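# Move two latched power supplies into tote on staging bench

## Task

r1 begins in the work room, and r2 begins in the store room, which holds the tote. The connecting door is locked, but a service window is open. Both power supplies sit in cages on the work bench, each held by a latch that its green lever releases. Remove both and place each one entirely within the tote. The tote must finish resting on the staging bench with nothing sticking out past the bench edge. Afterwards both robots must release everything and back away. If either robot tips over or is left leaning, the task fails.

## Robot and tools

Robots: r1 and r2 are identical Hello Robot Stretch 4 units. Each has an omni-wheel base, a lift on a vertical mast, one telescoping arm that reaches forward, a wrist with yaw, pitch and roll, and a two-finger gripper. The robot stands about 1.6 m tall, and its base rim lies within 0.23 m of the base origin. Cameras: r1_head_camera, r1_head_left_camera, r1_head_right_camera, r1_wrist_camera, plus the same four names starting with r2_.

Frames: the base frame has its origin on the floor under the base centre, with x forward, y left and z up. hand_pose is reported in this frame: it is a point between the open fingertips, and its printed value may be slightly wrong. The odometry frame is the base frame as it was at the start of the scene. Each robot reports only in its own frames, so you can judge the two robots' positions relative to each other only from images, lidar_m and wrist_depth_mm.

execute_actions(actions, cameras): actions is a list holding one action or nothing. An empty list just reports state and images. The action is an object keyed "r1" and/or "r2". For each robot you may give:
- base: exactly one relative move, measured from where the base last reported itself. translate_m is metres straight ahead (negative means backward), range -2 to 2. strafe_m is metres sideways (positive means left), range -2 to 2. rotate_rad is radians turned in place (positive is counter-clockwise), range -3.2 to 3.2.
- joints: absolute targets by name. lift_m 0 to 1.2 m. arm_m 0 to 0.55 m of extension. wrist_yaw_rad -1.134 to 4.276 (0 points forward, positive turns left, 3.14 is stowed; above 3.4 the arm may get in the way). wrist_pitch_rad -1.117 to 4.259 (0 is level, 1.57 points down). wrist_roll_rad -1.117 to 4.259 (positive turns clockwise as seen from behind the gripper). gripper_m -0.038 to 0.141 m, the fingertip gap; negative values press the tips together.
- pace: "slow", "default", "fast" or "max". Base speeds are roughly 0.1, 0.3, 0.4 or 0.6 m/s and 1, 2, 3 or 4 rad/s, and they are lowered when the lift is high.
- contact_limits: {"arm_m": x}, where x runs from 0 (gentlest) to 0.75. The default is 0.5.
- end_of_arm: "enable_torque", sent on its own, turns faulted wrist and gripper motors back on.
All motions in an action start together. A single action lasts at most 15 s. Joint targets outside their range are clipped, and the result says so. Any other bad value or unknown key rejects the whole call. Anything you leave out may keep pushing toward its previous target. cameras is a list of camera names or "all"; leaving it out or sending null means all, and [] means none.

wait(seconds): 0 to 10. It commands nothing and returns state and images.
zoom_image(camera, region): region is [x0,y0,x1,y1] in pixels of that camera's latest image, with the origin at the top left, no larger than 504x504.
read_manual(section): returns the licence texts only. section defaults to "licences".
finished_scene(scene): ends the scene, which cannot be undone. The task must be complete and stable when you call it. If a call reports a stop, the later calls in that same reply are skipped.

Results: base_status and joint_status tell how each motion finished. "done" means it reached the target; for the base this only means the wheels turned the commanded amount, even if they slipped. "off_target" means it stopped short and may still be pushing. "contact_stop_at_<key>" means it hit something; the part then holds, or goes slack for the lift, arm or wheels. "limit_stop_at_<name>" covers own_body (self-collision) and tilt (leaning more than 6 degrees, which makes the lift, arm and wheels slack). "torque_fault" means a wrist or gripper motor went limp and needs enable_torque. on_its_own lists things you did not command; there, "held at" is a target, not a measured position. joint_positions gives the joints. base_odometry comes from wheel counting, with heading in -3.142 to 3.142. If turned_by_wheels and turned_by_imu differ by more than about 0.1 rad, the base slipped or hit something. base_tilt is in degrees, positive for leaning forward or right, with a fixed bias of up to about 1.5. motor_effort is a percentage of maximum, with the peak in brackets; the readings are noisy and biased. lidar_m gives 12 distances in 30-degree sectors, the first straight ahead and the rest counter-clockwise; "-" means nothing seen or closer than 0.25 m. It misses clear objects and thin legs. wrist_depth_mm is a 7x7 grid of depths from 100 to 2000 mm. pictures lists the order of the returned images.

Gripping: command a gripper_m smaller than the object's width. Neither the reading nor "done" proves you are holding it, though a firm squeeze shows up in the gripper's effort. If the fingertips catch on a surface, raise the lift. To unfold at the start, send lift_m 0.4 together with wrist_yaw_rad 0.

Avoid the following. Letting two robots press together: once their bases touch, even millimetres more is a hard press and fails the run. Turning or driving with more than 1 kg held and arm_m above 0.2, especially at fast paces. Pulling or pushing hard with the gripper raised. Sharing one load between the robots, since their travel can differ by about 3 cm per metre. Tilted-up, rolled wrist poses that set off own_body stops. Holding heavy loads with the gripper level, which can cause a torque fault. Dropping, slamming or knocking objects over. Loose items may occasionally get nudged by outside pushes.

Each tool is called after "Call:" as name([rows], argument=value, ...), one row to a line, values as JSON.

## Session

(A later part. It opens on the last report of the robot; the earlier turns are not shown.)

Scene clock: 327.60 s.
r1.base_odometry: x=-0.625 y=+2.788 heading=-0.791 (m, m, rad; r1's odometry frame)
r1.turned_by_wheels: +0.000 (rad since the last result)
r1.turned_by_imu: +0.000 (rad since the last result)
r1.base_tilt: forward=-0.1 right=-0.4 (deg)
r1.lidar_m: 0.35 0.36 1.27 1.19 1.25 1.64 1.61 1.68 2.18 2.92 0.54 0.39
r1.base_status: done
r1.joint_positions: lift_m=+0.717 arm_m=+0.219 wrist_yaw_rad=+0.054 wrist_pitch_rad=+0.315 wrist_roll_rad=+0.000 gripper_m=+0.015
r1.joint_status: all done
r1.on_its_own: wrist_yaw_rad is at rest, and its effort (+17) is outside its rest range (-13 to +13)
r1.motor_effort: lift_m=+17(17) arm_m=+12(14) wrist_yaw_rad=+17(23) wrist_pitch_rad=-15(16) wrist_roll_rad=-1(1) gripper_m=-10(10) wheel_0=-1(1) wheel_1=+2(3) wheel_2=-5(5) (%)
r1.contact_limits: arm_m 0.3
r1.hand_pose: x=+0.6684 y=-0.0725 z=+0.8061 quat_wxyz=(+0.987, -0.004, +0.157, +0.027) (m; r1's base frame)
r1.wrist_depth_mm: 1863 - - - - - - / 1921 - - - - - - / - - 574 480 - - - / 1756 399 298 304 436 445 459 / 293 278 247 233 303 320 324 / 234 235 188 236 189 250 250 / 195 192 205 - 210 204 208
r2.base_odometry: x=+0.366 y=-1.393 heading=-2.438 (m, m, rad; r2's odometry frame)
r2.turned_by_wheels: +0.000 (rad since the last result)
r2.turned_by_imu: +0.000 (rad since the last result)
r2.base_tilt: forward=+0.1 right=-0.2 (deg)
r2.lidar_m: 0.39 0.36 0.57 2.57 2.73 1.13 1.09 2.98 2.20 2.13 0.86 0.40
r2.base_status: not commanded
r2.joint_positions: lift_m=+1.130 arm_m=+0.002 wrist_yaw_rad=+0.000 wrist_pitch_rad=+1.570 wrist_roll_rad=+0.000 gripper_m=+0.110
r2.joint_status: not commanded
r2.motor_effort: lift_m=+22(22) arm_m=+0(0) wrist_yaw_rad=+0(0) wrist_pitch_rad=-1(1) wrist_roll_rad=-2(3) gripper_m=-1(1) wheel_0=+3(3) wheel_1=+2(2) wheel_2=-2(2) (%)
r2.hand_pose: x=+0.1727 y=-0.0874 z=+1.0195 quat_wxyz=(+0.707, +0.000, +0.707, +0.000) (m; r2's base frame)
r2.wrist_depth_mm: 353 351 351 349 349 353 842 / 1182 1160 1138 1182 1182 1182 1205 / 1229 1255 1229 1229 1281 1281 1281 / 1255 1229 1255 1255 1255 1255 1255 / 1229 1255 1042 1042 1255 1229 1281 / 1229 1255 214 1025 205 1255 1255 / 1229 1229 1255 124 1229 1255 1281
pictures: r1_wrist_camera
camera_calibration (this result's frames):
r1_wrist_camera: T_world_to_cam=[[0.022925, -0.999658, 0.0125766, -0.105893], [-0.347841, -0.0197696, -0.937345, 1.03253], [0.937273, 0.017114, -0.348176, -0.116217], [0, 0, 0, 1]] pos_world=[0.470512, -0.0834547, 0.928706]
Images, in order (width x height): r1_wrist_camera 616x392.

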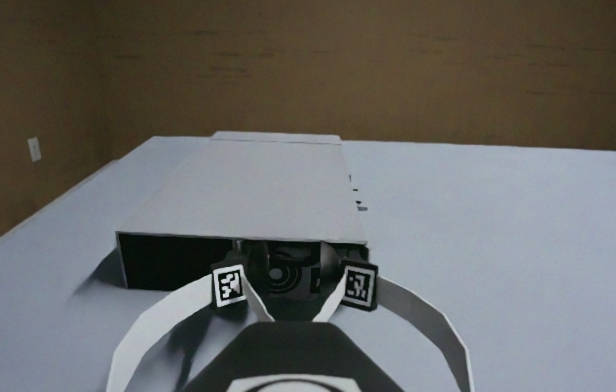

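Call:
execute_actions([
  {"r1":{"joints":{"gripper_m":-0.005,"arm_m":0.227,"lift_m":0.7155},"pace":"slow","contact_limits":{"arm_m":0.3}}},
], cameras=["r1_wrist_camera","r1_head_camera"])

Call:
zoom_image(camera="r1_wrist_camera", region=[230, 210, 410, 310])

Call:
zoom_image(camera="r1_head_camera", region=[195, 350, 245, 390])

Scene clock: 328.90 s.
r1.base_odometry: x=-0.625 y=+2.788 heading=-0.791 (m, m, rad; r1's odometry frame)
r1.turned_by_wheels: +0.000 (rad since the last result)
r1.turned_by_imu: +0.000 (rad since the last result)
r1.base_tilt: forward=+0.0 right=-0.3 (deg)
r1.lidar_m: 0.33 0.35 1.27 1.20 1.24 1.64 1.59 1.68 2.19 2.94 0.58 0.39
r1.base_status: not commanded
r1.joint_positions: lift_m=+0.716 arm_m=+0.225 wrist_yaw_rad=+0.053 wrist_pitch_rad=+0.316 wrist_roll_rad=+0.000 gripper_m=-0.004
r1.joint_status: all done
r1.on_its_own: wrist_yaw_rad is at rest, and its effort (+19) is outside its rest range (-13 to +13)
r1.motor_effort: lift_m=+16(17) arm_m=+13(20) wrist_yaw_rad=+19(27) wrist_pitch_rad=-19(19) wrist_roll_rad=+1(1) gripper_m=-18(16) wheel_0=+2(2) wheel_1=+3(3) wheel_2=-8(8) (%)
r1.contact_limits: arm_m 0.3
r1.hand_pose: x=+0.6740 y=-0.0727 z=+0.8043 quat_wxyz=(+0.987, -0.004, +0.157, +0.026) (m; r1's base frame)
r1.wrist_depth_mm: 1863 - - - - - - / 1808 - - - - - - / - - 574 469 - - - / 1708 397 293 300 430 445 452 / 290 270 240 233 298 317 319 / 230 224 188 235 186 247 249 / 193 189 203 - 209 202 206
r2.base_odometry: x=+0.366 y=-1.393 heading=-2.438 (m, m, rad; r2's odometry frame)
r2.turned_by_wheels: +0.000 (rad since the last result)
r2.turned_by_imu: +0.000 (rad since the last result)
r2.base_tilt: forward=+0.1 right=-0.2 (deg)
r2.lidar_m: 0.33 0.41 0.59 2.54 2.71 1.14 1.07 3.03 2.22 2.12 0.85 0.40
r2.base_status: not commanded
r2.joint_positions: lift_m=+1.130 arm_m=+0.002 wrist_yaw_rad=+0.000 wrist_pitch_rad=+1.570 wrist_roll_rad=+0.000 gripper_m=+0.110
r2.joint_status: not commanded
r2.motor_effort: lift_m=+22(22) arm_m=+0(0) wrist_yaw_rad=+0(0) wrist_pitch_rad=-1(1) wrist_roll_rad=-1(2) gripper_m=-1(1) wheel_0=+3(3) wheel_1=+2(1) wheel_2=-2(2) (%)
r2.hand_pose: x=+0.1727 y=-0.0874 z=+1.0195 quat_wxyz=(+0.707, +0.000, +0.707, +0.000) (m; r2's base frame)
r2.wrist_depth_mm: 355 351 349 349 351 351 831 / 1160 1182 1182 1182 1160 1182 1182 / 1229 1255 1281 1255 1281 1281 1281 / 1229 1255 1229 1255 1281 1255 1281 / 1255 1255 1025 1025 1281 1255 1255 / 1229 1255 214 1042 205 1255 1255 / 1205 1229 1229 124 1255 1255 1255
pictures: r1_head_camera, r1_wrist_camera
camera_calibration (this result's frames):
r1_wrist_camera: T_world_to_cam=[[0.0222294, -0.999668, 0.0130528, -0.106157], [-0.34902, -0.0199943, -0.936902, 1.03324], [0.936852, 0.0162711, -0.349348, -0.120877], [0, 0, 0, 1]] pos_world=[0.476226, -0.0834961, 0.927206]
Images, in order (width x height): r1_head_camera 420x560, r1_wrist_camera 616x392.

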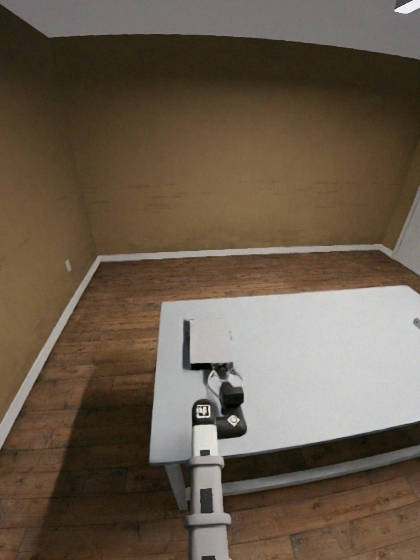

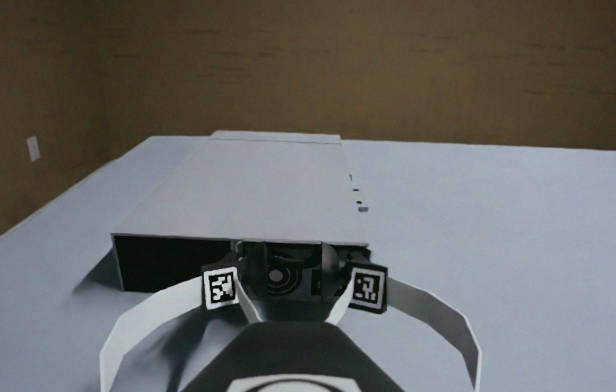

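Region (230, 210, 410, 310) of r1_wrist_camera's 616x392 image, scaled by 2.800.

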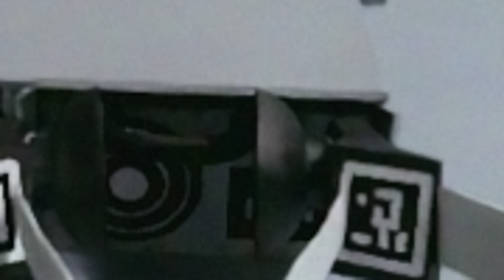

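Region (195, 350, 245, 390) of r1_head_camera's 420x560 image, scaled by 10.080, with more detail than that image has; it fills the top 403 rows of this view, and the rest is white.

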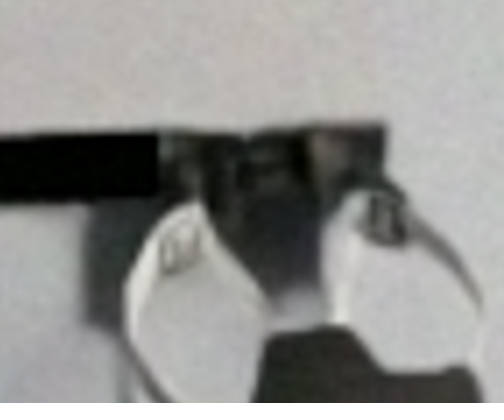

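Call:
execute_actions([
  {"r1":{"joints":{"gripper_m":-0.022,"arm_m":0.232,"lift_m":0.714},"pace":"slow","contact_limits":{"arm_m":0.3}}},
], cameras=[])

Call:
execute_actions([
  {"r1":{"joints":{"gripper_m":-0.038,"arm_m":0.236,"lift_m":0.713},"pace":"slow","contact_limits":{"arm_m":0.3}}},
], cameras=["r1_wrist_camera"])

Call:
zoom_image(camera="r1_wrist_camera", region=[220, 210, 410, 310])

Scene clock: 330.10 s.
r1.base_odometry: x=-0.625 y=+2.788 heading=-0.791 (m, m, rad; r1's odometry frame)
r1.turned_by_wheels: +0.000 (rad since the last result)
r1.turned_by_imu: +0.000 (rad since the last result)
r1.base_tilt: forward=-0.1 right=-0.4 (deg)
r1.lidar_m: 0.34 0.36 1.28 1.18 1.22 1.64 1.62 1.66 2.20 2.93 0.55 0.39
r1.base_status: not commanded
r1.joint_positions: lift_m=+0.714 arm_m=+0.229 wrist_yaw_rad=+0.052 wrist_pitch_rad=+0.317 wrist_roll_rad=-0.001 gripper_m=-0.021
r1.joint_status: all done
r1.on_its_own: wrist_yaw_rad is at rest, and its effort (+22) is outside its rest range (-13 to +13)
r1.motor_effort: lift_m=+15(14) arm_m=+16(16) wrist_yaw_rad=+22(26) wrist_pitch_rad=-20(19) wrist_roll_rad=+2(3) gripper_m=-21(18) wheel_0=+3(3) wheel_1=+3(3) wheel_2=-8(8) (%)
r1.contact_limits: arm_m 0.3
r1.hand_pose: x=+0.6784 y=-0.0731 z=+0.8028 quat_wxyz=(+0.987, -0.004, +0.158, +0.026) (m; r1's base frame)
r1.wrist_depth_mm: 1863 - - - - - - / 1983 - - - - - - / - - 512 462 - - - / 1661 397 290 297 427 439 449 / 289 265 229 229 297 314 319 / 229 216 183 233 187 246 247 / 191 193 201 - 208 201 206
r2.base_odometry: x=+0.366 y=-1.393 heading=-2.438 (m, m, rad; r2's odometry frame)
r2.turned_by_wheels: +0.000 (rad since the last result)
r2.turned_by_imu: +0.000 (rad since the last result)
r2.base_tilt: forward=+0.2 right=-0.2 (deg)
r2.lidar_m: 0.37 0.40 0.55 2.56 2.71 1.14 1.07 3.00 2.22 2.11 0.88 0.41
r2.base_status: not commanded
r2.joint_positions: lift_m=+1.130 arm_m=+0.002 wrist_yaw_rad=+0.000 wrist_pitch_rad=+1.570 wrist_roll_rad=+0.000 gripper_m=+0.110
r2.joint_status: not commanded
r2.motor_effort: lift_m=+22(22) arm_m=-1(1) wrist_yaw_rad=+0(0) wrist_pitch_rad=-1(1) wrist_roll_rad=-4(3) gripper_m=-1(0) wheel_0=+3(3) wheel_1=+2(2) wheel_2=-2(2) (%)
r2.hand_pose: x=+0.1727 y=-0.0874 z=+1.0195 quat_wxyz=(+0.707, +0.000, +0.707, +0.000) (m; r2's base frame)
r2.wrist_depth_mm: 353 353 351 349 351 353 831 / 1182 1160 1182 1160 1205 1182 1182 / 1229 1255 1281 1281 1281 1281 1281 / 1255 1229 1255 1255 1255 1255 1255 / 1255 1229 1025 1042 1255 1255 1255 / 1229 1229 214 1042 205 1255 1255 / 1229 1229 1255 124 1255 1281 1255
pictures: none
No camera images: the call's "cameras" was empty. Leave "cameras" out to get every camera's image.

Scene clock: 331.00 s.
r1.base_odometry: x=-0.625 y=+2.788 heading=-0.791 (m, m, rad; r1's odometry frame)
r1.turned_by_wheels: +0.000 (rad since the last result)
r1.turned_by_imu: +0.001 (rad since the last result)
r1.base_tilt: forward=-0.1 right=-0.3 (deg)
r1.lidar_m: 0.34 0.37 1.27 1.19 1.23 1.61 1.60 1.66 2.15 2.94 0.56 0.39
r1.base_status: not commanded
r1.joint_positions: lift_m=+0.713 arm_m=+0.233 wrist_yaw_rad=+0.052 wrist_pitch_rad=+0.317 wrist_roll_rad=-0.001 gripper_m=-0.037
r1.joint_status: all done
r1.on_its_own: wrist_yaw_rad is at rest, and its effort (+24) is outside its rest range (-13 to +13)
r1.motor_effort: lift_m=+15(14) arm_m=+16(26) wrist_yaw_rad=+24(29) wrist_pitch_rad=-22(22) wrist_roll_rad=+3(3) gripper_m=-22(21) wheel_0=+4(4) wheel_1=+4(4) wheel_2=-9(9) (%)
r1.contact_limits: arm_m 0.3
r1.hand_pose: x=+0.6823 y=-0.0732 z=+0.8017 quat_wxyz=(+0.987, -0.005, +0.158, +0.026) (m; r1's base frame)
r1.wrist_depth_mm: 1921 - - - - - - / 1921 - - - - - - / - - 449 455 - - - / 1661 389 286 294 424 433 445 / 285 262 226 227 296 312 317 / 229 164 182 233 182 235 245 / 190 190 199 - 206 199 203
r2.base_odometry: x=+0.366 y=-1.393 heading=-2.438 (m, m, rad; r2's odometry frame)
r2.turned_by_wheels: +0.000 (rad since the last result)
r2.turned_by_imu: +0.000 (rad since the last result)
r2.base_tilt: forward=+0.2 right=-0.2 (deg)
r2.lidar_m: 0.38 0.40 0.56 2.56 2.73 1.11 1.08 3.01 2.19 2.14 0.86 0.40
r2.base_status: not commanded
r2.joint_positions: lift_m=+1.130 arm_m=+0.002 wrist_yaw_rad=+0.000 wrist_pitch_rad=+1.570 wrist_roll_rad=+0.000 gripper_m=+0.110
r2.joint_status: not commanded
r2.motor_effort: lift_m=+22(22) arm_m=-1(1) wrist_yaw_rad=+0(0) wrist_pitch_rad=+0(1) wrist_roll_rad=-5(0) gripper_m=-2(2) wheel_0=+3(3) wheel_1=+2(1) wheel_2=-2(2) (%)
r2.hand_pose: x=+0.1727 y=-0.0874 z=+1.0195 quat_wxyz=(+0.707, +0.000, +0.707, +0.000) (m; r2's base frame)
r2.wrist_depth_mm: 355 351 349 347 349 351 831 / 1182 1182 1182 1160 1182 1205 1182 / 1255 1281 1229 1255 1255 1281 1255 / 1255 1229 1255 1255 1255 1281 1255 / 1229 1255 1042 1042 1255 1255 1255 / 1229 1255 214 1025 206 1255 1255 / 1229 1255 1255 124 1255 1255 1281
pictures: r1_wrist_camera
camera_calibration (this result's frames):
r1_wrist_camera: T_world_to_cam=[[0.0209656, -0.999684, 0.0138836, -0.106544], [-0.349847, -0.0203444, -0.936586, 1.03392], [0.936572, 0.014779, -0.350163, -0.128813], [0, 0, 0, 1]] pos_world=[0.484591, -0.083572, 0.92473]
Images, in order (width x height): r1_wrist_camera 616x392.

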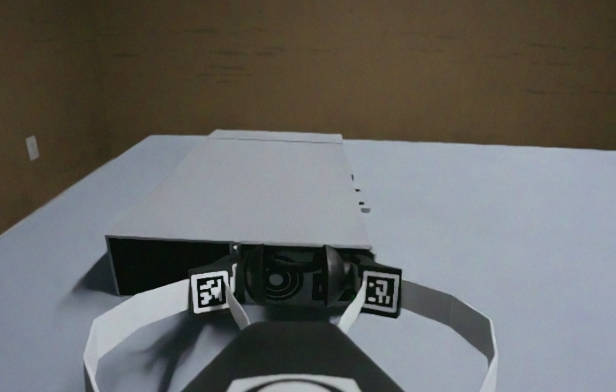

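Region (220, 210, 410, 310) of r1_wrist_camera's 616x392 image, scaled by 2.653; it fills the top 265 rows of this view, and the rest is white.

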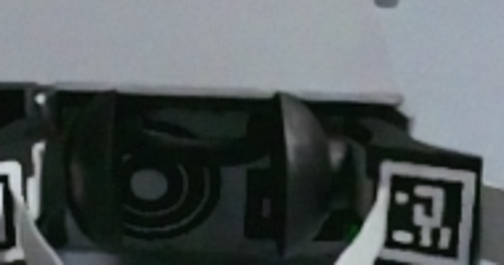

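Call:
execute_actions([
  {"r1":{"joints":{"arm_m":0.227},"pace":"slow","contact_limits":{"arm_m":0.5}}},
], cameras=[])

Call:
execute_actions([
  {"r1":{"joints":{"arm_m":0.223},"pace":"slow","contact_limits":{"arm_m":0.5}}},
], cameras=["r1_wrist_camera"])

Call:
zoom_image(camera="r1_wrist_camera", region=[220, 210, 410, 310])

Scene clock: 332.07 s.
r1.base_odometry: x=-0.625 y=+2.788 heading=-0.790 (m, m, rad; r1's odometry frame)
r1.turned_by_wheels: +0.000 (rad since the last result)
r1.turned_by_imu: +0.000 (rad since the last result)
r1.base_tilt: forward=-0.1 right=-0.4 (deg)
r1.lidar_m: 0.34 0.34 1.29 1.19 1.22 1.62 1.62 1.68 2.18 2.93 0.55 0.38
r1.base_status: not commanded
r1.joint_positions: lift_m=+0.713 arm_m=+0.229 wrist_yaw_rad=+0.059 wrist_pitch_rad=+0.314 wrist_roll_rad=-0.001 gripper_m=-0.037
r1.joint_status: all done
r1.motor_effort: lift_m=+18(18) arm_m=-11(15) wrist_yaw_rad=+2(24) wrist_pitch_rad=-14(21) wrist_roll_rad=+3(3) gripper_m=-30(29) wheel_0=+0(4) wheel_1=+1(4) wheel_2=-1(9) (%)
r1.contact_limits: arm_m 0.5
r1.hand_pose: x=+0.6788 y=-0.0711 z=+0.8022 quat_wxyz=(+0.987, -0.005, +0.156, +0.029) (m; r1's base frame)
r1.wrist_depth_mm: 1921 - - - - - - / 1921 - - - - - - / 1983 - 559 459 - - - / 1708 392 286 293 424 433 452 / 286 265 236 227 296 315 315 / 226 215 183 231 181 235 246 / 189 190 200 - 206 198 202
r2.base_odometry: x=+0.366 y=-1.393 heading=-2.438 (m, m, rad; r2's odometry frame)
r2.turned_by_wheels: +0.000 (rad since the last result)
r2.turned_by_imu: +0.000 (rad since the last result)
r2.base_tilt: forward=+0.1 right=-0.3 (deg)
r2.lidar_m: 0.37 0.40 0.57 2.56 2.70 1.14 1.08 3.01 2.18 2.13 0.86 0.41
r2.base_status: not commanded
r2.joint_positions: lift_m=+1.130 arm_m=+0.002 wrist_yaw_rad=+0.000 wrist_pitch_rad=+1.570 wrist_roll_rad=+0.000 gripper_m=+0.110
r2.joint_status: not commanded
r2.motor_effort: lift_m=+22(22) arm_m=+0(0) wrist_yaw_rad=+1(0) wrist_pitch_rad=-1(1) wrist_roll_rad=-3(2) gripper_m=-1(1) wheel_0=+3(3) wheel_1=+2(2) wheel_2=-2(2) (%)
r2.hand_pose: x=+0.1727 y=-0.0874 z=+1.0195 quat_wxyz=(+0.707, +0.000, +0.707, +0.000) (m; r2's base frame)
r2.wrist_depth_mm: 357 351 349 349 351 353 831 / 1182 1182 1160 1182 1160 1182 1182 / 1255 1229 1255 1281 1255 1281 1281 / 1205 1255 1255 1255 1281 1255 1281 / 1255 1229 1025 1042 1255 1255 1255 / 1255 1229 214 1025 206 1229 1255 / 1205 1229 1229 124 1255 1255 1281
pictures: none
No camera images: the call's "cameras" was empty. Leave "cameras" out to get every camera's image.

Scene clock: 332.73 s.
r1.base_odometry: x=-0.625 y=+2.788 heading=-0.790 (m, m, rad; r1's odometry frame)
r1.turned_by_wheels: +0.000 (rad since the last result)
r1.turned_by_imu: +0.000 (rad since the last result)
r1.base_tilt: forward=+0.0 right=-0.4 (deg)
r1.lidar_m: 0.33 0.37 1.28 1.18 1.24 1.59 1.61 1.66 2.20 2.91 0.53 0.39
r1.base_status: not commanded
r1.joint_positions: lift_m=+0.713 arm_m=+0.226 wrist_yaw_rad=+0.062 wrist_pitch_rad=+0.313 wrist_roll_rad=-0.001 gripper_m=-0.037
r1.joint_status: all done
r1.motor_effort: lift_m=+19(19) arm_m=-15(14) wrist_yaw_rad=-8(10) wrist_pitch_rad=-9(15) wrist_roll_rad=+0(1) gripper_m=-34(33) wheel_0=-2(2) wheel_1=-1(1) wheel_2=+4(4) (%)
r1.contact_limits: arm_m 0.5
r1.hand_pose: x=+0.6760 y=-0.0701 z=+0.8024 quat_wxyz=(+0.987, -0.005, +0.156, +0.031) (m; r1's base frame)
r1.wrist_depth_mm: 1921 - - - - - - / 1863 - - - - - - / 1808 - 569 462 - - - / 1756 394 287 296 424 439 449 / 287 264 236 229 294 315 317 / 228 215 182 230 182 234 246 / 189 190 200 - 206 200 203
r2.base_odometry: x=+0.366 y=-1.393 heading=-2.438 (m, m, rad; r2's odometry frame)
r2.turned_by_wheels: +0.000 (rad since the last result)
r2.turned_by_imu: +0.000 (rad since the last result)
r2.base_tilt: forward=+0.2 right=-0.3 (deg)
r2.lidar_m: 0.39 0.39 0.56 2.59 2.71 1.14 1.09 2.98 2.21 2.11 0.88 0.39
r2.base_status: not commanded
r2.joint_positions: lift_m=+1.130 arm_m=+0.002 wrist_yaw_rad=+0.000 wrist_pitch_rad=+1.570 wrist_roll_rad=+0.000 gripper_m=+0.110
r2.joint_status: not commanded
r2.motor_effort: lift_m=+22(22) arm_m=-1(1) wrist_yaw_rad=+0(0) wrist_pitch_rad=+0(0) wrist_roll_rad=-4(3) gripper_m=-1(2) wheel_0=+3(3) wheel_1=+1(2) wheel_2=-2(2) (%)
r2.hand_pose: x=+0.1727 y=-0.0874 z=+1.0195 quat_wxyz=(+0.707, +0.000, +0.707, +0.000) (m; r2's base frame)
r2.wrist_depth_mm: 355 353 349 349 349 353 820 / 1160 1182 1160 1160 1182 1182 1182 / 1229 1255 1255 1255 1255 1281 1281 / 1255 1229 1255 1255 1281 1255 1281 / 1229 1229 1042 1042 1229 1255 1255 / 1229 1255 213 1060 205 1255 1255 / 1229 1229 1255 124 1255 1255 1281
pictures: r1_wrist_camera
camera_calibration (this result's frames):
r1_wrist_camera: T_world_to_cam=[[0.0316347, -0.999411, 0.0133049, -0.110098], [-0.345656, -0.0234294, -0.938069, 1.03066], [0.937828, 0.0250766, -0.346193, -0.126006], [0, 0, 0, 1]] pos_world=[0.477909, -0.0827254, 0.924676]
Images, in order (width x height): r1_wrist_camera 616x392.

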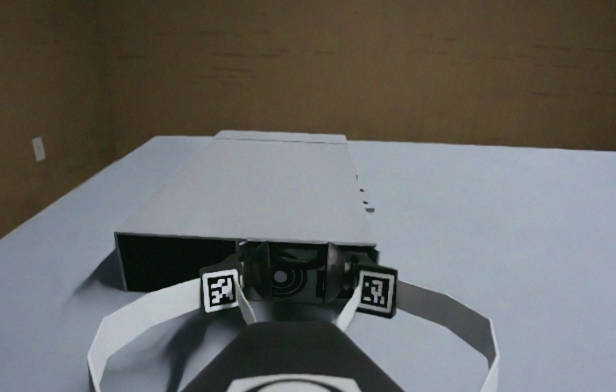

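Region (220, 210, 410, 310) of r1_wrist_camera's 616x392 image, scaled by 2.653; it fills the top 265 rows of this view, and the rest is white.

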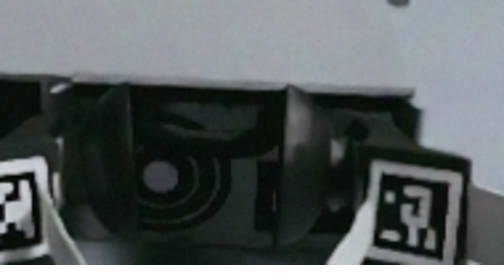

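Holding at −15. Continue.

Call:
execute_actions([
  {"r1":{"joints":{"arm_m":0.2195,"lift_m":0.712},"pace":"slow","contact_limits":{"arm_m":0.5}}},
], cameras=["r1_wrist_camera"])

Call:
zoom_image(camera="r1_wrist_camera", region=[220, 210, 410, 310])

Scene clock: 333.50 s.
r1.base_odometry: x=-0.625 y=+2.788 heading=-0.790 (m, m, rad; r1's odometry frame)
r1.turned_by_wheels: +0.000 (rad since the last result)
r1.turned_by_imu: +0.000 (rad since the last result)
r1.base_tilt: forward=-0.1 right=-0.4 (deg)
r1.lidar_m: 0.35 0.35 1.27 1.20 1.24 1.65 1.62 1.69 2.17 2.96 0.55 0.38
r1.base_status: not commanded
r1.joint_positions: lift_m=+0.712 arm_m=+0.222 wrist_yaw_rad=+0.063 wrist_pitch_rad=+0.312 wrist_roll_rad=+0.000 gripper_m=-0.037
r1.joint_status: all done
r1.motor_effort: lift_m=+19(18) arm_m=-16(16) wrist_yaw_rad=-11(11) wrist_pitch_rad=-5(9) wrist_roll_rad=-2(2) gripper_m=-33(34) wheel_0=-4(3) wheel_1=-2(2) wheel_2=+6(6) (%)
r1.contact_limits: arm_m 0.5
r1.hand_pose: x=+0.6727 y=-0.0700 z=+0.8018 quat_wxyz=(+0.987, -0.005, +0.155, +0.031) (m; r1's base frame)
r1.wrist_depth_mm: 1921 - - - - - - / 1863 - - - - - - / 1863 - 564 462 - - - / 1808 394 287 294 424 436 452 / 287 271 237 229 294 314 315 / 226 211 182 229 183 244 244 / 189 189 199 - 206 198 202
r2.base_odometry: x=+0.366 y=-1.393 heading=-2.438 (m, m, rad; r2's odometry frame)
r2.turned_by_wheels: +0.000 (rad since the last result)
r2.turned_by_imu: +0.000 (rad since the last result)
r2.base_tilt: forward=+0.2 right=-0.2 (deg)
r2.lidar_m: 0.37 0.42 0.58 2.58 2.73 1.15 1.07 3.01 2.20 2.13 0.88 0.38
r2.base_status: not commanded
r2.joint_positions: lift_m=+1.130 arm_m=+0.002 wrist_yaw_rad=+0.000 wrist_pitch_rad=+1.570 wrist_roll_rad=+0.000 gripper_m=+0.110
r2.joint_status: not commanded
r2.motor_effort: lift_m=+22(22) arm_m=+0(0) wrist_yaw_rad=+0(0) wrist_pitch_rad=+0(0) wrist_roll_rad=-4(4) gripper_m=+0(0) wheel_0=+3(3) wheel_1=+2(2) wheel_2=-2(2) (%)
r2.hand_pose: x=+0.1727 y=-0.0874 z=+1.0195 quat_wxyz=(+0.707, +0.000, +0.707, +0.000) (m; r2's base frame)
r2.wrist_depth_mm: 355 353 349 349 351 353 842 / 1182 1182 1160 1160 1160 1160 1182 / 1255 1229 1255 1255 1281 1281 1281 / 1255 1255 1255 1281 1281 1281 1281 / 1255 1229 1025 1025 1281 1281 1281 / 1229 1229 213 1025 206 1255 1255 / 1229 1229 1229 124 1281 1255 1255
pictures: r1_wrist_camera
camera_calibration (this result's frames):
r1_wrist_camera: T_world_to_cam=[[0.0319277, -0.999408, 0.0128211, -0.109663], [-0.344382, -0.0230421, -0.938547, 1.02853], [0.938287, 0.0255503, -0.344913, -0.124508], [0, 0, 0, 1]] pos_world=[0.474532, -0.0827169, 0.923783]
Images, in order (width x height): r1_wrist_camera 616x392.

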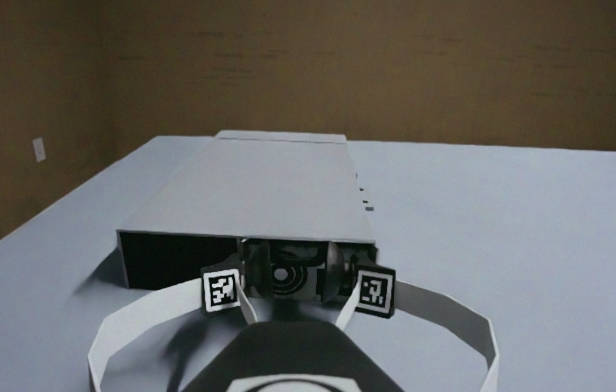

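Region (220, 210, 410, 310) of r1_wrist_camera's 616x392 image, scaled by 2.653; it fills the top 265 rows of this view, and the rest is white.

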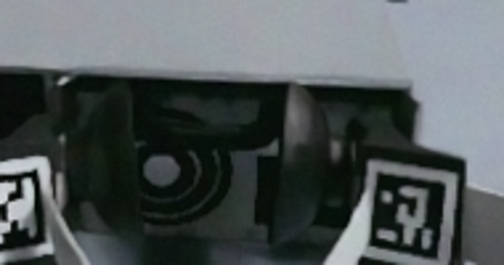

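Call:
execute_actions([
  {"r1":{"joints":{"arm_m":0.185,"gripper_m":0.047},"pace":"default"}},
], cameras=[])

Call:
execute_actions([
  {"r1":{"base":{"strafe_m":-0.022},"joints":{"arm_m":0.19,"lift_m":0.7195,"wrist_roll_rad":0.25,"wrist_yaw_rad":0.13},"pace":"default"}},
], cameras=["r1_wrist_camera"])

Call:
zoom_image(camera="r1_wrist_camera", region=[220, 210, 410, 320])

Scene clock: 335.93 s.
r1.base_odometry: x=-0.625 y=+2.788 heading=-0.790 (m, m, rad; r1's odometry frame)
r1.turned_by_wheels: +0.000 (rad since the last result)
r1.turned_by_imu: +0.000 (rad since the last result)
r1.base_tilt: forward=-0.1 right=-0.4 (deg)
r1.lidar_m: 0.35 0.36 1.29 1.20 1.19 1.64 1.61 1.69 2.14 2.92 0.56 0.38
r1.base_status: not commanded
r1.joint_positions: lift_m=+0.712 arm_m=+0.187 wrist_yaw_rad=+0.060 wrist_pitch_rad=+0.312 wrist_roll_rad=+0.000 gripper_m=+0.047
r1.joint_status: all done
r1.motor_effort: lift_m=+20(19) arm_m=-9(20) wrist_yaw_rad=-1(21) wrist_pitch_rad=-7(19) wrist_roll_rad=+0(1) gripper_m=-2(33) wheel_0=+1(3) wheel_1=+1(2) wheel_2=+0(6) (%)
r1.hand_pose: x=+0.6368 y=-0.0709 z=+0.8016 quat_wxyz=(+0.987, -0.005, +0.155, +0.030) (m; r1's base frame)
r1.wrist_depth_mm: 1983 - - - - - - / 1808 - - - - - - / 1863 - 512 477 699 - - / 1808 397 310 298 430 439 449 / 287 293 276 270 297 315 319 / 227 229 213 230 199 246 245 / 191 190 201 - 204 200 204
r2.base_odometry: x=+0.366 y=-1.393 heading=-2.438 (m, m, rad; r2's odometry frame)
r2.turned_by_wheels: +0.000 (rad since the last result)
r2.turned_by_imu: +0.001 (rad since the last result)
r2.base_tilt: forward=+0.1 right=-0.2 (deg)
r2.lidar_m: 0.38 0.40 0.57 2.59 2.73 1.13 1.07 3.03 2.18 2.13 0.84 0.38
r2.base_status: not commanded
r2.joint_positions: lift_m=+1.130 arm_m=+0.002 wrist_yaw_rad=+0.000 wrist_pitch_rad=+1.570 wrist_roll_rad=+0.000 gripper_m=+0.110
r2.joint_status: not commanded
r2.motor_effort: lift_m=+22(22) arm_m=-1(0) wrist_yaw_rad=+0(0) wrist_pitch_rad=+0(1) wrist_roll_rad=-3(3) gripper_m=-2(1) wheel_0=+3(3) wheel_1=+1(2) wheel_2=-2(2) (%)
r2.hand_pose: x=+0.1727 y=-0.0874 z=+1.0195 quat_wxyz=(+0.707, +0.000, +0.707, +0.000) (m; r2's base frame)
r2.wrist_depth_mm: 353 349 349 351 349 351 831 / 1182 1160 1182 1182 1182 1205 1182 / 1229 1255 1229 1255 1281 1281 1281 / 1229 1255 1229 1281 1255 1281 1281 / 1255 1229 1042 1042 1255 1255 1255 / 1229 1229 213 1025 205 1255 1281 / 1229 1229 1229 124 1255 1255 1281
pictures: none
No camera images: the call's "cameras" was empty. Leave "cameras" out to get every camera's image.

Scene clock: 336.77 s.
r1.base_odometry: x=-0.641 y=+2.772 heading=-0.790 (m, m, rad; r1's odometry frame)
r1.turned_by_wheels: +0.000 (rad since the last result)
r1.turned_by_imu: +0.000 (rad since the last result)
r1.base_tilt: forward=+0.0 right=-0.3 (deg)
r1.lidar_m: 0.34 0.35 1.29 1.20 1.23 1.66 1.61 1.68 2.18 2.92 0.54 0.38
r1.base_status: done
r1.joint_positions: lift_m=+0.719 arm_m=+0.188 wrist_yaw_rad=+0.130 wrist_pitch_rad=+0.312 wrist_roll_rad=+0.250 gripper_m=+0.047
r1.joint_status: all done
r1.motor_effort: lift_m=+22(23) arm_m=+9(8) wrist_yaw_rad=-1(1) wrist_pitch_rad=-6(6) wrist_roll_rad=+1(5) gripper_m=-3(4) wheel_0=-2(9) wheel_1=+1(4) wheel_2=+0(1) (%)
r1.hand_pose: x=+0.6429 y=-0.0511 z=+0.8089 quat_wxyz=(+0.979, +0.113, +0.162, +0.044) (m; r1's base frame)
r1.wrist_depth_mm: - - - - - - - / - - - - - - - / 1863 - - 488 549 473 436 / 1756 - 345 304 379 342 315 / 1576 364 271 264 277 264 250 / 315 282 213 236 198 216 205 / 247 227 229 - 196 180 178
r2.base_odometry: x=+0.366 y=-1.393 heading=-2.438 (m, m, rad; r2's odometry frame)
r2.turned_by_wheels: +0.000 (rad since the last result)
r2.turned_by_imu: +0.000 (rad since the last result)
r2.base_tilt: forward=+0.1 right=-0.2 (deg)
r2.lidar_m: 0.37 0.41 0.59 2.57 2.74 1.13 1.08 3.03 2.19 2.14 0.86 0.42
r2.base_status: not commanded
r2.joint_positions: lift_m=+1.130 arm_m=+0.002 wrist_yaw_rad=+0.000 wrist_pitch_rad=+1.570 wrist_roll_rad=+0.000 gripper_m=+0.110
r2.joint_status: not commanded
r2.motor_effort: lift_m=+22(22) arm_m=+0(0) wrist_yaw_rad=+0(0) wrist_pitch_rad=-1(1) wrist_roll_rad=-2(2) gripper_m=+0(0) wheel_0=+3(3) wheel_1=+1(2) wheel_2=-2(2) (%)
r2.hand_pose: x=+0.1727 y=-0.0874 z=+1.0195 quat_wxyz=(+0.707, +0.000, +0.707, +0.000) (m; r2's base frame)
r2.wrist_depth_mm: 355 351 349 351 351 353 842 / 1160 1160 1138 1182 1182 1205 1205 / 1255 1255 1255 1255 1255 1281 1281 / 1229 1281 1229 1255 1281 1255 1281 / 1229 1255 1042 1042 1255 1255 1255 / 1229 1229 213 1008 206 1255 1255 / 1229 1255 1229 124 1255 1255 1255
pictures: r1_wrist_camera
camera_calibration (this result's frames):
r1_wrist_camera: T_world_to_cam=[[0.0194579, -0.974751, -0.222444, 0.109608], [-0.365257, 0.200177, -0.909129, 1.02634], [0.930703, 0.0989389, -0.35214, -0.080087], [0, 0, 0, 1]] pos_world=[0.447284, -0.0906867, 0.929259]
Images, in order (width x height): r1_wrist_camera 616x392.

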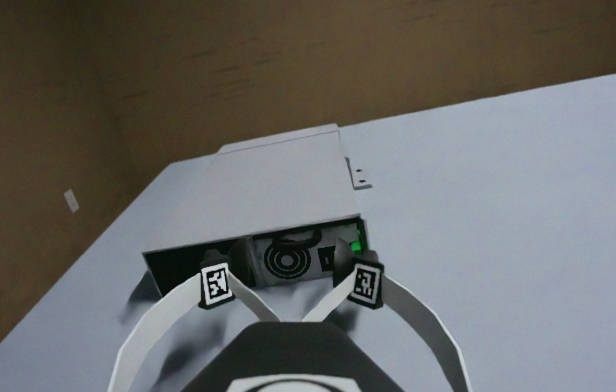

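Region (220, 210, 410, 320) of r1_wrist_camera's 616x392 image, scaled by 2.653; it fills the top 292 rows of this view, and the rest is white.

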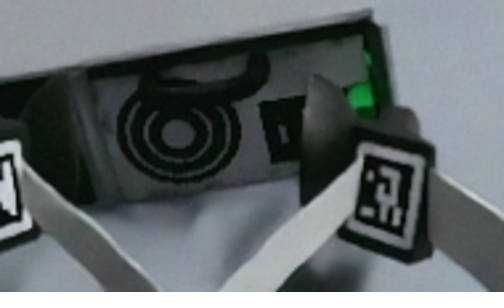

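Call:
execute_actions([
  {"r1":{"base":{"strafe_m":-0.003},"joints":{"arm_m":0.201},"pace":"slow","contact_limits":{"arm_m":0.25}}},
], cameras=["r1_wrist_camera"])

Call:
zoom_image(camera="r1_wrist_camera", region=[220, 210, 410, 320])

Scene clock: 337.87 s.
r1.base_odometry: x=-0.643 y=+2.770 heading=-0.790 (m, m, rad; r1's odometry frame)
r1.turned_by_wheels: +0.000 (rad since the last result)
r1.turned_by_imu: +0.000 (rad since the last result)
r1.base_tilt: forward=+0.0 right=-0.4 (deg)
r1.lidar_m: 0.34 0.37 1.30 1.23 1.27 1.69 1.62 1.70 2.19 2.90 0.57 0.39
r1.base_status: done
r1.joint_positions: lift_m=+0.719 arm_m=+0.199 wrist_yaw_rad=+0.130 wrist_pitch_rad=+0.312 wrist_roll_rad=+0.250 gripper_m=+0.047
r1.joint_status: all done
r1.motor_effort: lift_m=+23(23) arm_m=+9(10) wrist_yaw_rad=-1(0) wrist_pitch_rad=-6(7) wrist_roll_rad=+1(1) gripper_m=-3(3) wheel_0=+1(3) wheel_1=-2(5) wheel_2=+0(1) (%)
r1.contact_limits: arm_m 0.25
r1.hand_pose: x=+0.6539 y=-0.0511 z=+0.8089 quat_wxyz=(+0.979, +0.113, +0.162, +0.044) (m; r1's base frame)
r1.wrist_depth_mm: - - - - - - - / - - - - - - - / 1808 - - 496 554 473 433 / 1808 - 345 303 377 340 315 / 1708 359 258 254 277 263 251 / 315 283 213 240 198 216 205 / 250 225 229 - 195 180 177
r2.base_odometry: x=+0.366 y=-1.393 heading=-2.438 (m, m, rad; r2's odometry frame)
r2.turned_by_wheels: +0.000 (rad since the last result)
r2.turned_by_imu: +0.000 (rad since the last result)
r2.base_tilt: forward=+0.1 right=-0.2 (deg)
r2.lidar_m: 0.37 0.40 0.56 2.56 2.71 1.11 1.08 3.00 2.18 2.10 0.84 0.40
r2.base_status: not commanded
r2.joint_positions: lift_m=+1.130 arm_m=+0.002 wrist_yaw_rad=+0.000 wrist_pitch_rad=+1.570 wrist_roll_rad=+0.000 gripper_m=+0.110
r2.joint_status: not commanded
r2.motor_effort: lift_m=+22(22) arm_m=+0(1) wrist_yaw_rad=+0(0) wrist_pitch_rad=+0(1) wrist_roll_rad=-3(5) gripper_m=-1(0) wheel_0=+3(3) wheel_1=+1(1) wheel_2=-2(2) (%)
r2.hand_pose: x=+0.1727 y=-0.0874 z=+1.0195 quat_wxyz=(+0.707, +0.000, +0.707, +0.000) (m; r2's base frame)
r2.wrist_depth_mm: 353 351 349 349 351 351 831 / 1160 1182 1182 1160 1182 1182 1182 / 1255 1255 1255 1255 1281 1281 1281 / 1255 1255 1255 1255 1281 1281 1281 / 1255 1255 1025 1025 1255 1255 1281 / 1255 1255 214 1025 205 1281 1281 / 1229 1229 1229 124 1255 1281 1255
pictures: r1_wrist_camera
camera_calibration (this result's frames):
r1_wrist_camera: T_world_to_cam=[[0.0196602, -0.974743, -0.222462, 0.109337], [-0.365301, 0.200118, -0.909125, 1.03035], [0.930682, 0.0991392, -0.35214, -0.0902566], [0, 0, 0, 1]] pos_world=[0.458239, -0.090669, 0.929259]
Images, in order (width x height): r1_wrist_camera 616x392.

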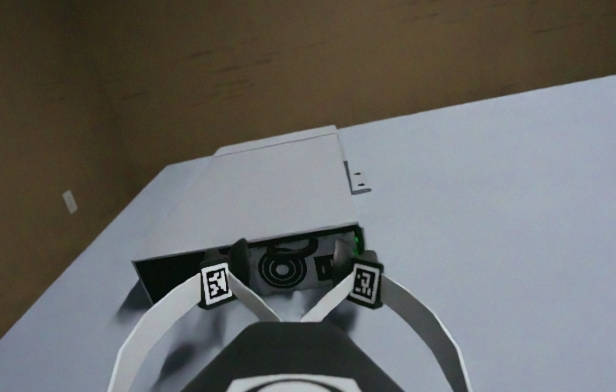

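Region (220, 210, 410, 320) of r1_wrist_camera's 616x392 image, scaled by 2.653; it fills the top 292 rows of this view, and the rest is white.

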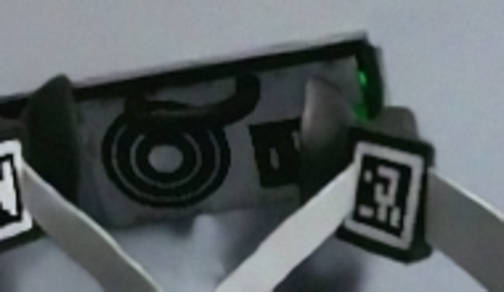

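Call:
execute_actions([
  {"r1":{"joints":{"arm_m":0.21},"pace":"slow","contact_limits":{"arm_m":0.25}}},
], cameras=["r1_wrist_camera"])

Call:
zoom_image(camera="r1_wrist_camera", region=[220, 210, 410, 320])

Scene clock: 338.83 s.
r1.base_odometry: x=-0.643 y=+2.770 heading=-0.791 (m, m, rad; r1's odometry frame)
r1.turned_by_wheels: +0.000 (rad since the last result)
r1.turned_by_imu: +0.000 (rad since the last result)
r1.base_tilt: forward=-0.1 right=-0.3 (deg)
r1.lidar_m: 0.33 0.38 1.29 1.22 1.24 1.66 1.62 1.68 2.19 2.91 0.57 0.38
r1.base_status: not commanded
r1.joint_positions: lift_m=+0.719 arm_m=+0.208 wrist_yaw_rad=+0.129 wrist_pitch_rad=+0.313 wrist_roll_rad=+0.250 gripper_m=+0.047
r1.joint_status: all done
r1.motor_effort: lift_m=+22(23) arm_m=+12(9) wrist_yaw_rad=+3(3) wrist_pitch_rad=-9(9) wrist_roll_rad=+0(2) gripper_m=-2(2) wheel_0=+0(1) wheel_1=-1(1) wheel_2=-1(1) (%)
r1.contact_limits: arm_m 0.25
r1.hand_pose: x=+0.6623 y=-0.0514 z=+0.8087 quat_wxyz=(+0.979, +0.113, +0.162, +0.044) (m; r1's base frame)
r1.wrist_depth_mm: - - - - - - - / - - - - - - - / 1863 - - 488 554 473 430 / 1808 - 345 303 377 338 312 / 1661 351 254 245 278 263 249 / 315 279 243 231 197 216 205 / 248 226 228 - 195 180 179
r2.base_odometry: x=+0.366 y=-1.393 heading=-2.438 (m, m, rad; r2's odometry frame)
r2.turned_by_wheels: +0.000 (rad since the last result)
r2.turned_by_imu: +0.000 (rad since the last result)
r2.base_tilt: forward=+0.1 right=-0.2 (deg)
r2.lidar_m: 0.37 0.39 0.57 2.55 2.73 1.12 1.08 3.00 2.21 2.13 0.85 0.39
r2.base_status: not commanded
r2.joint_positions: lift_m=+1.130 arm_m=+0.002 wrist_yaw_rad=+0.000 wrist_pitch_rad=+1.570 wrist_roll_rad=+0.000 gripper_m=+0.110
r2.joint_status: not commanded
r2.motor_effort: lift_m=+22(22) arm_m=+0(0) wrist_yaw_rad=+0(0) wrist_pitch_rad=-1(1) wrist_roll_rad=-4(3) gripper_m=-1(0) wheel_0=+3(3) wheel_1=+2(2) wheel_2=-2(2) (%)
r2.hand_pose: x=+0.1727 y=-0.0874 z=+1.0195 quat_wxyz=(+0.707, +0.000, +0.707, +0.000) (m; r2's base frame)
r2.wrist_depth_mm: 353 351 349 351 351 353 842 / 1182 1205 1160 1182 1160 1182 1182 / 1229 1255 1255 1281 1255 1255 1281 / 1229 1229 1255 1281 1281 1255 1255 / 1229 1255 1025 1042 1255 1255 1281 / 1255 1229 214 1042 205 1281 1255 / 1229 1229 1229 124 1255 1281 1255
pictures: r1_wrist_camera
camera_calibration (this result's frames):
r1_wrist_camera: T_world_to_cam=[[0.01827, -0.974764, -0.222487, 0.109728], [-0.365801, 0.20058, -0.908822, 1.03342], [0.930514, 0.0979903, -0.352905, -0.097435], [0, 0, 0, 1]] pos_world=[0.466687, -0.0907777, 0.929226]
Images, in order (width x height): r1_wrist_camera 616x392.

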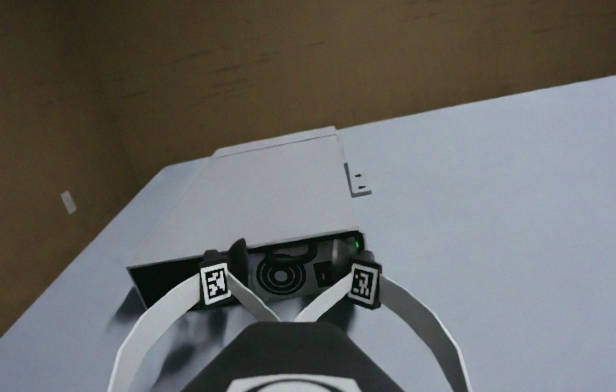

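Region (220, 210, 410, 320) of r1_wrist_camera's 616x392 image, scaled by 2.653; it fills the top 292 rows of this view, and the rest is white.

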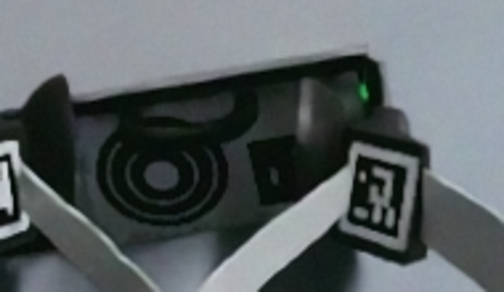

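Call:
execute_actions([
  {"r1":{"joints":{"gripper_m":0.033,"arm_m":0.212},"pace":"slow","contact_limits":{"arm_m":0.25}}},
], cameras=["r1_wrist_camera"])

Call:
zoom_image(camera="r1_wrist_camera", region=[220, 210, 410, 320])

Call:
execute_actions([
  {"r1":{"joints":{"gripper_m":0.018,"arm_m":0.216},"pace":"slow","contact_limits":{"arm_m":0.3}}},
], cameras=["r1_wrist_camera"])

Call:
zoom_image(camera="r1_wrist_camera", region=[220, 210, 410, 320])

Scene clock: 340.07 s.
r1.base_odometry: x=-0.643 y=+2.770 heading=-0.791 (m, m, rad; r1's odometry frame)
r1.turned_by_wheels: +0.000 (rad since the last result)
r1.turned_by_imu: +0.000 (rad since the last result)
r1.base_tilt: forward=-0.1 right=-0.4 (deg)
r1.lidar_m: 0.34 0.36 1.31 1.22 1.25 1.68 1.61 1.67 2.16 2.88 0.55 0.39
r1.base_status: not commanded
r1.joint_positions: lift_m=+0.719 arm_m=+0.210 wrist_yaw_rad=+0.129 wrist_pitch_rad=+0.314 wrist_roll_rad=+0.250 gripper_m=+0.033
r1.joint_status: all done
r1.motor_effort: lift_m=+21(22) arm_m=+12(12) wrist_yaw_rad=-1(6) wrist_pitch_rad=-12(12) wrist_roll_rad=-4(2) gripper_m=-8(9) wheel_0=+2(1) wheel_1=+1(1) wheel_2=-3(3) (%)
r1.contact_limits: arm_m 0.25
r1.hand_pose: x=+0.6640 y=-0.0513 z=+0.8084 quat_wxyz=(+0.979, +0.113, +0.163, +0.044) (m; r1's base frame)
r1.wrist_depth_mm: - - - - - - - / - - - - - - - / 1808 - - 488 539 473 430 / 1808 - 342 301 375 336 309 / 1661 349 250 242 276 263 250 / 315 268 212 238 190 214 204 / 248 226 227 - 195 178 178
r2.base_odometry: x=+0.366 y=-1.393 heading=-2.438 (m, m, rad; r2's odometry frame)
r2.turned_by_wheels: +0.000 (rad since the last result)
r2.turned_by_imu: +0.000 (rad since the last result)
r2.base_tilt: forward=+0.2 right=-0.2 (deg)
r2.lidar_m: 0.37 0.40 0.56 2.57 2.71 1.13 1.09 3.01 2.21 2.13 0.86 0.42
r2.base_status: not commanded
r2.joint_positions: lift_m=+1.130 arm_m=+0.002 wrist_yaw_rad=+0.000 wrist_pitch_rad=+1.570 wrist_roll_rad=+0.000 gripper_m=+0.110
r2.joint_status: not commanded
r2.motor_effort: lift_m=+22(22) arm_m=+0(1) wrist_yaw_rad=+0(0) wrist_pitch_rad=-1(1) wrist_roll_rad=+0(1) gripper_m=-2(1) wheel_0=+4(3) wheel_1=+1(2) wheel_2=-2(2) (%)
r2.hand_pose: x=+0.1727 y=-0.0874 z=+1.0195 quat_wxyz=(+0.707, +0.000, +0.707, +0.000) (m; r2's base frame)
r2.wrist_depth_mm: 353 353 349 349 351 351 831 / 1182 1182 1138 1160 1160 1182 1205 / 1255 1255 1255 1255 1255 1281 1281 / 1229 1229 1255 1255 1255 1255 1255 / 1255 1255 1025 1025 1255 1281 1255 / 1229 1229 215 1025 205 1255 1229 / 1229 1255 1229 124 1229 1255 1281
pictures: r1_wrist_camera
camera_calibration (this result's frames):
r1_wrist_camera: T_world_to_cam=[[0.0185099, -0.974789, -0.222362, 0.109505], [-0.366952, 0.200256, -0.908429, 1.03425], [0.930056, 0.098411, -0.353994, -0.0979843], [0, 0, 0, 1]] pos_world=[0.468624, -0.0907282, 0.929207]
Images, in order (width x height): r1_wrist_camera 616x392.

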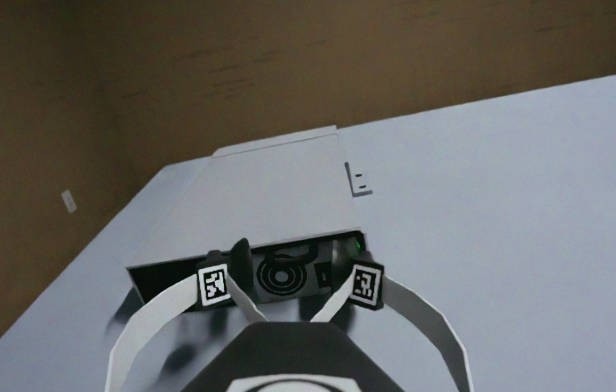

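Region (220, 210, 410, 320) of r1_wrist_camera's 616x392 image, scaled by 2.653; it fills the top 292 rows of this view, and the rest is white.

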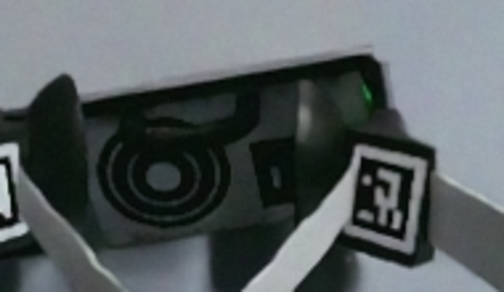

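Scene clock: 341.07 s.
r1.base_odometry: x=-0.643 y=+2.770 heading=-0.790 (m, m, rad; r1's odometry frame)
r1.turned_by_wheels: +0.000 (rad since the last result)
r1.turned_by_imu: +0.001 (rad since the last result)
r1.base_tilt: forward=-0.1 right=-0.4 (deg)
r1.lidar_m: 0.34 0.37 1.26 1.21 1.27 1.67 1.60 1.69 2.17 2.89 0.58 0.36
r1.base_status: not commanded
r1.joint_positions: lift_m=+0.719 arm_m=+0.214 wrist_yaw_rad=+0.133 wrist_pitch_rad=+0.316 wrist_roll_rad=+0.250 gripper_m=+0.018
r1.joint_status: all done
r1.motor_effort: lift_m=+22(21) arm_m=+13(16) wrist_yaw_rad=-12(12) wrist_pitch_rad=-18(18) wrist_roll_rad=+0(1) gripper_m=-14(15) wheel_0=+4(4) wheel_1=+3(3) wheel_2=-4(4) (%)
r1.contact_limits: arm_m 0.3
r1.hand_pose: x=+0.6680 y=-0.0502 z=+0.8080 quat_wxyz=(+0.979, +0.112, +0.164, +0.046) (m; r1's base frame)
r1.wrist_depth_mm: - - - - - - - / 1983 - - - - - - / 1808 - - 462 535 462 418 / 1756 - 340 297 373 334 309 / 1661 349 248 239 271 260 246 / 312 263 208 237 190 213 203 / 245 224 225 - 195 179 176
r2.base_odometry: x=+0.366 y=-1.393 heading=-2.438 (m, m, rad; r2's odometry frame)
r2.turned_by_wheels: +0.000 (rad since the last result)
r2.turned_by_imu: +0.000 (rad since the last result)
r2.base_tilt: forward=+0.1 right=-0.2 (deg)
r2.lidar_m: 0.36 0.42 0.57 2.57 2.70 1.15 1.08 2.98 2.20 2.13 0.86 0.38
r2.base_status: not commanded
r2.joint_positions: lift_m=+1.130 arm_m=+0.002 wrist_yaw_rad=+0.000 wrist_pitch_rad=+1.570 wrist_roll_rad=+0.000 gripper_m=+0.110
r2.joint_status: not commanded
r2.motor_effort: lift_m=+22(22) arm_m=+0(0) wrist_yaw_rad=+0(0) wrist_pitch_rad=-1(1) wrist_roll_rad=-5(3) gripper_m=-1(1) wheel_0=+3(3) wheel_1=+2(2) wheel_2=-2(2) (%)
r2.hand_pose: x=+0.1727 y=-0.0874 z=+1.0195 quat_wxyz=(+0.707, +0.000, +0.707, +0.000) (m; r2's base frame)
r2.wrist_depth_mm: 353 351 351 349 349 353 831 / 1205 1182 1160 1160 1182 1182 1205 / 1255 1281 1255 1255 1255 1255 1281 / 1255 1255 1255 1229 1255 1255 1281 / 1229 1229 1008 1060 1281 1255 1255 / 1255 1255 213 1025 205 1255 1255 / 1229 1229 1229 124 1255 1255 1255
pictures: r1_wrist_camera
camera_calibration (this result's frames):
r1_wrist_camera: T_world_to_cam=[[0.0219294, -0.974761, -0.222169, 0.107949], [-0.369338, 0.198604, -0.907825, 1.03606], [0.929036, 0.101964, -0.355661, -0.0996989], [0, 0, 0, 1]] pos_world=[0.472914, -0.090376, 0.929087]
Images, in order (width x height): r1_wrist_camera 616x392.

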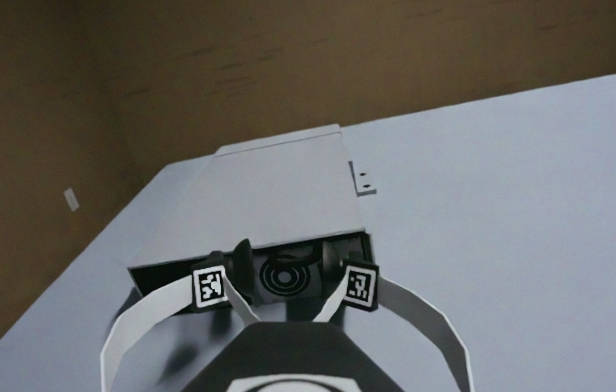

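Region (220, 210, 410, 320) of r1_wrist_camera's 616x392 image, scaled by 2.653; it fills the top 292 rows of this view, and the rest is white.

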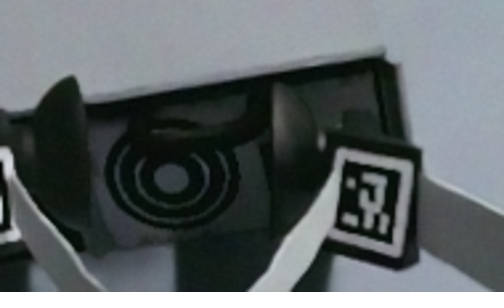

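Call:
zoom_image(camera="r1_wrist_camera", region=[310, 225, 390, 300])

Region (310, 225, 390, 300) of r1_wrist_camera's 616x392 image, scaled by 6.300; it fills the top 472 rows of this view, and the rest is white.

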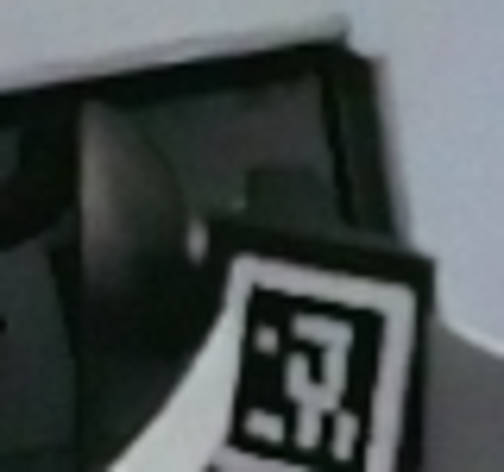

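Call:
execute_actions([
  {"r1":{"base":{"strafe_m":-0.011},"joints":{"wrist_yaw_rad":0.17,"arm_m":0.209},"pace":"slow","contact_limits":{"arm_m":0.3}}},
], cameras=["r1_wrist_camera"])

Call:
zoom_image(camera="r1_wrist_camera", region=[220, 210, 410, 320])

Scene clock: 342.37 s.
r1.base_odometry: x=-0.651 y=+2.763 heading=-0.790 (m, m, rad; r1's odometry frame)
r1.turned_by_wheels: +0.000 (rad since the last result)
r1.turned_by_imu: +0.000 (rad since the last result)
r1.base_tilt: forward=-0.1 right=-0.4 (deg)
r1.lidar_m: 0.33 0.35 1.31 1.23 1.26 1.68 1.61 1.69 2.15 2.91 0.56 0.38
r1.base_status: done
r1.joint_positions: lift_m=+0.719 arm_m=+0.210 wrist_yaw_rad=+0.169 wrist_pitch_rad=+0.316 wrist_roll_rad=+0.250 gripper_m=+0.018
r1.joint_status: all done
r1.motor_effort: lift_m=+21(21) arm_m=-8(14) wrist_yaw_rad=+3(17) wrist_pitch_rad=-17(19) wrist_roll_rad=+1(0) gripper_m=-10(15) wheel_0=+1(9) wheel_1=+0(1) wheel_2=-1(8) (%)
r1.contact_limits: arm_m 0.3
r1.hand_pose: x=+0.6662 y=-0.0401 z=+0.8079 quat_wxyz=(+0.978, +0.109, +0.166, +0.063) (m; r1's base frame)
r1.wrist_depth_mm: 1983 - - - - - - / 1756 - - - - - - / 1756 - - 459 539 462 424 / 1708 - 338 296 370 334 307 / 1661 347 253 236 277 260 246 / 309 278 190 231 189 213 202 / 245 224 224 - 193 178 176
r2.base_odometry: x=+0.366 y=-1.393 heading=-2.438 (m, m, rad; r2's odometry frame)
r2.turned_by_wheels: +0.000 (rad since the last result)
r2.turned_by_imu: +0.000 (rad since the last result)
r2.base_tilt: forward=+0.1 right=-0.2 (deg)
r2.lidar_m: 0.36 0.40 0.58 2.58 2.71 1.14 1.10 3.01 2.20 2.12 0.86 0.40
r2.base_status: not commanded
r2.joint_positions: lift_m=+1.130 arm_m=+0.002 wrist_yaw_rad=+0.000 wrist_pitch_rad=+1.570 wrist_roll_rad=+0.000 gripper_m=+0.110
r2.joint_status: not commanded
r2.motor_effort: lift_m=+22(22) arm_m=-1(0) wrist_yaw_rad=+0(0) wrist_pitch_rad=-1(1) wrist_roll_rad=-2(4) gripper_m=-1(0) wheel_0=+3(3) wheel_1=+2(2) wheel_2=-2(2) (%)
r2.hand_pose: x=+0.1727 y=-0.0874 z=+1.0195 quat_wxyz=(+0.707, +0.000, +0.707, +0.000) (m; r2's base frame)
r2.wrist_depth_mm: 353 351 351 351 349 353 842 / 1182 1182 1182 1160 1182 1160 1160 / 1255 1255 1255 1281 1229 1281 1281 / 1255 1255 1255 1255 1255 1255 1281 / 1255 1255 1042 1042 1255 1255 1255 / 1229 1255 215 1042 206 1229 1281 / 1229 1229 1229 124 1229 1255 1255
pictures: r1_wrist_camera
camera_calibration (this result's frames):
r1_wrist_camera: T_world_to_cam=[[0.0565191, -0.973351, -0.222245, 0.0949037], [-0.376286, 0.185419, -0.90776, 1.03744], [0.924778, 0.134933, -0.355778, -0.0948983], [0, 0, 0, 1]] pos_world=[0.47277, -0.0871811, 0.929076]
Images, in order (width x height): r1_wrist_camera 616x392.

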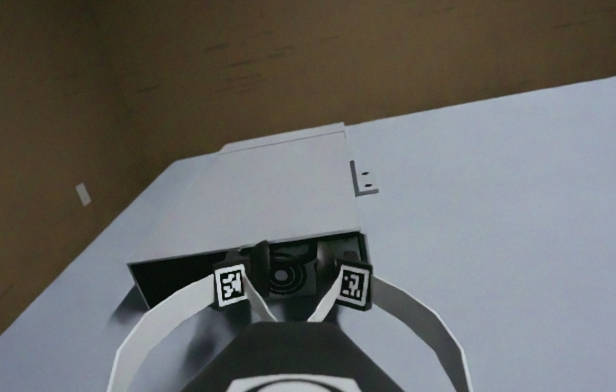

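Region (220, 210, 410, 320) of r1_wrist_camera's 616x392 image, scaled by 2.653; it fills the top 292 rows of this view, and the rest is white.

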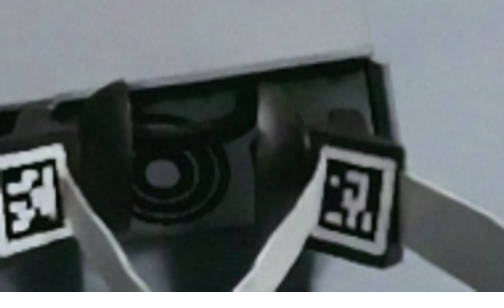

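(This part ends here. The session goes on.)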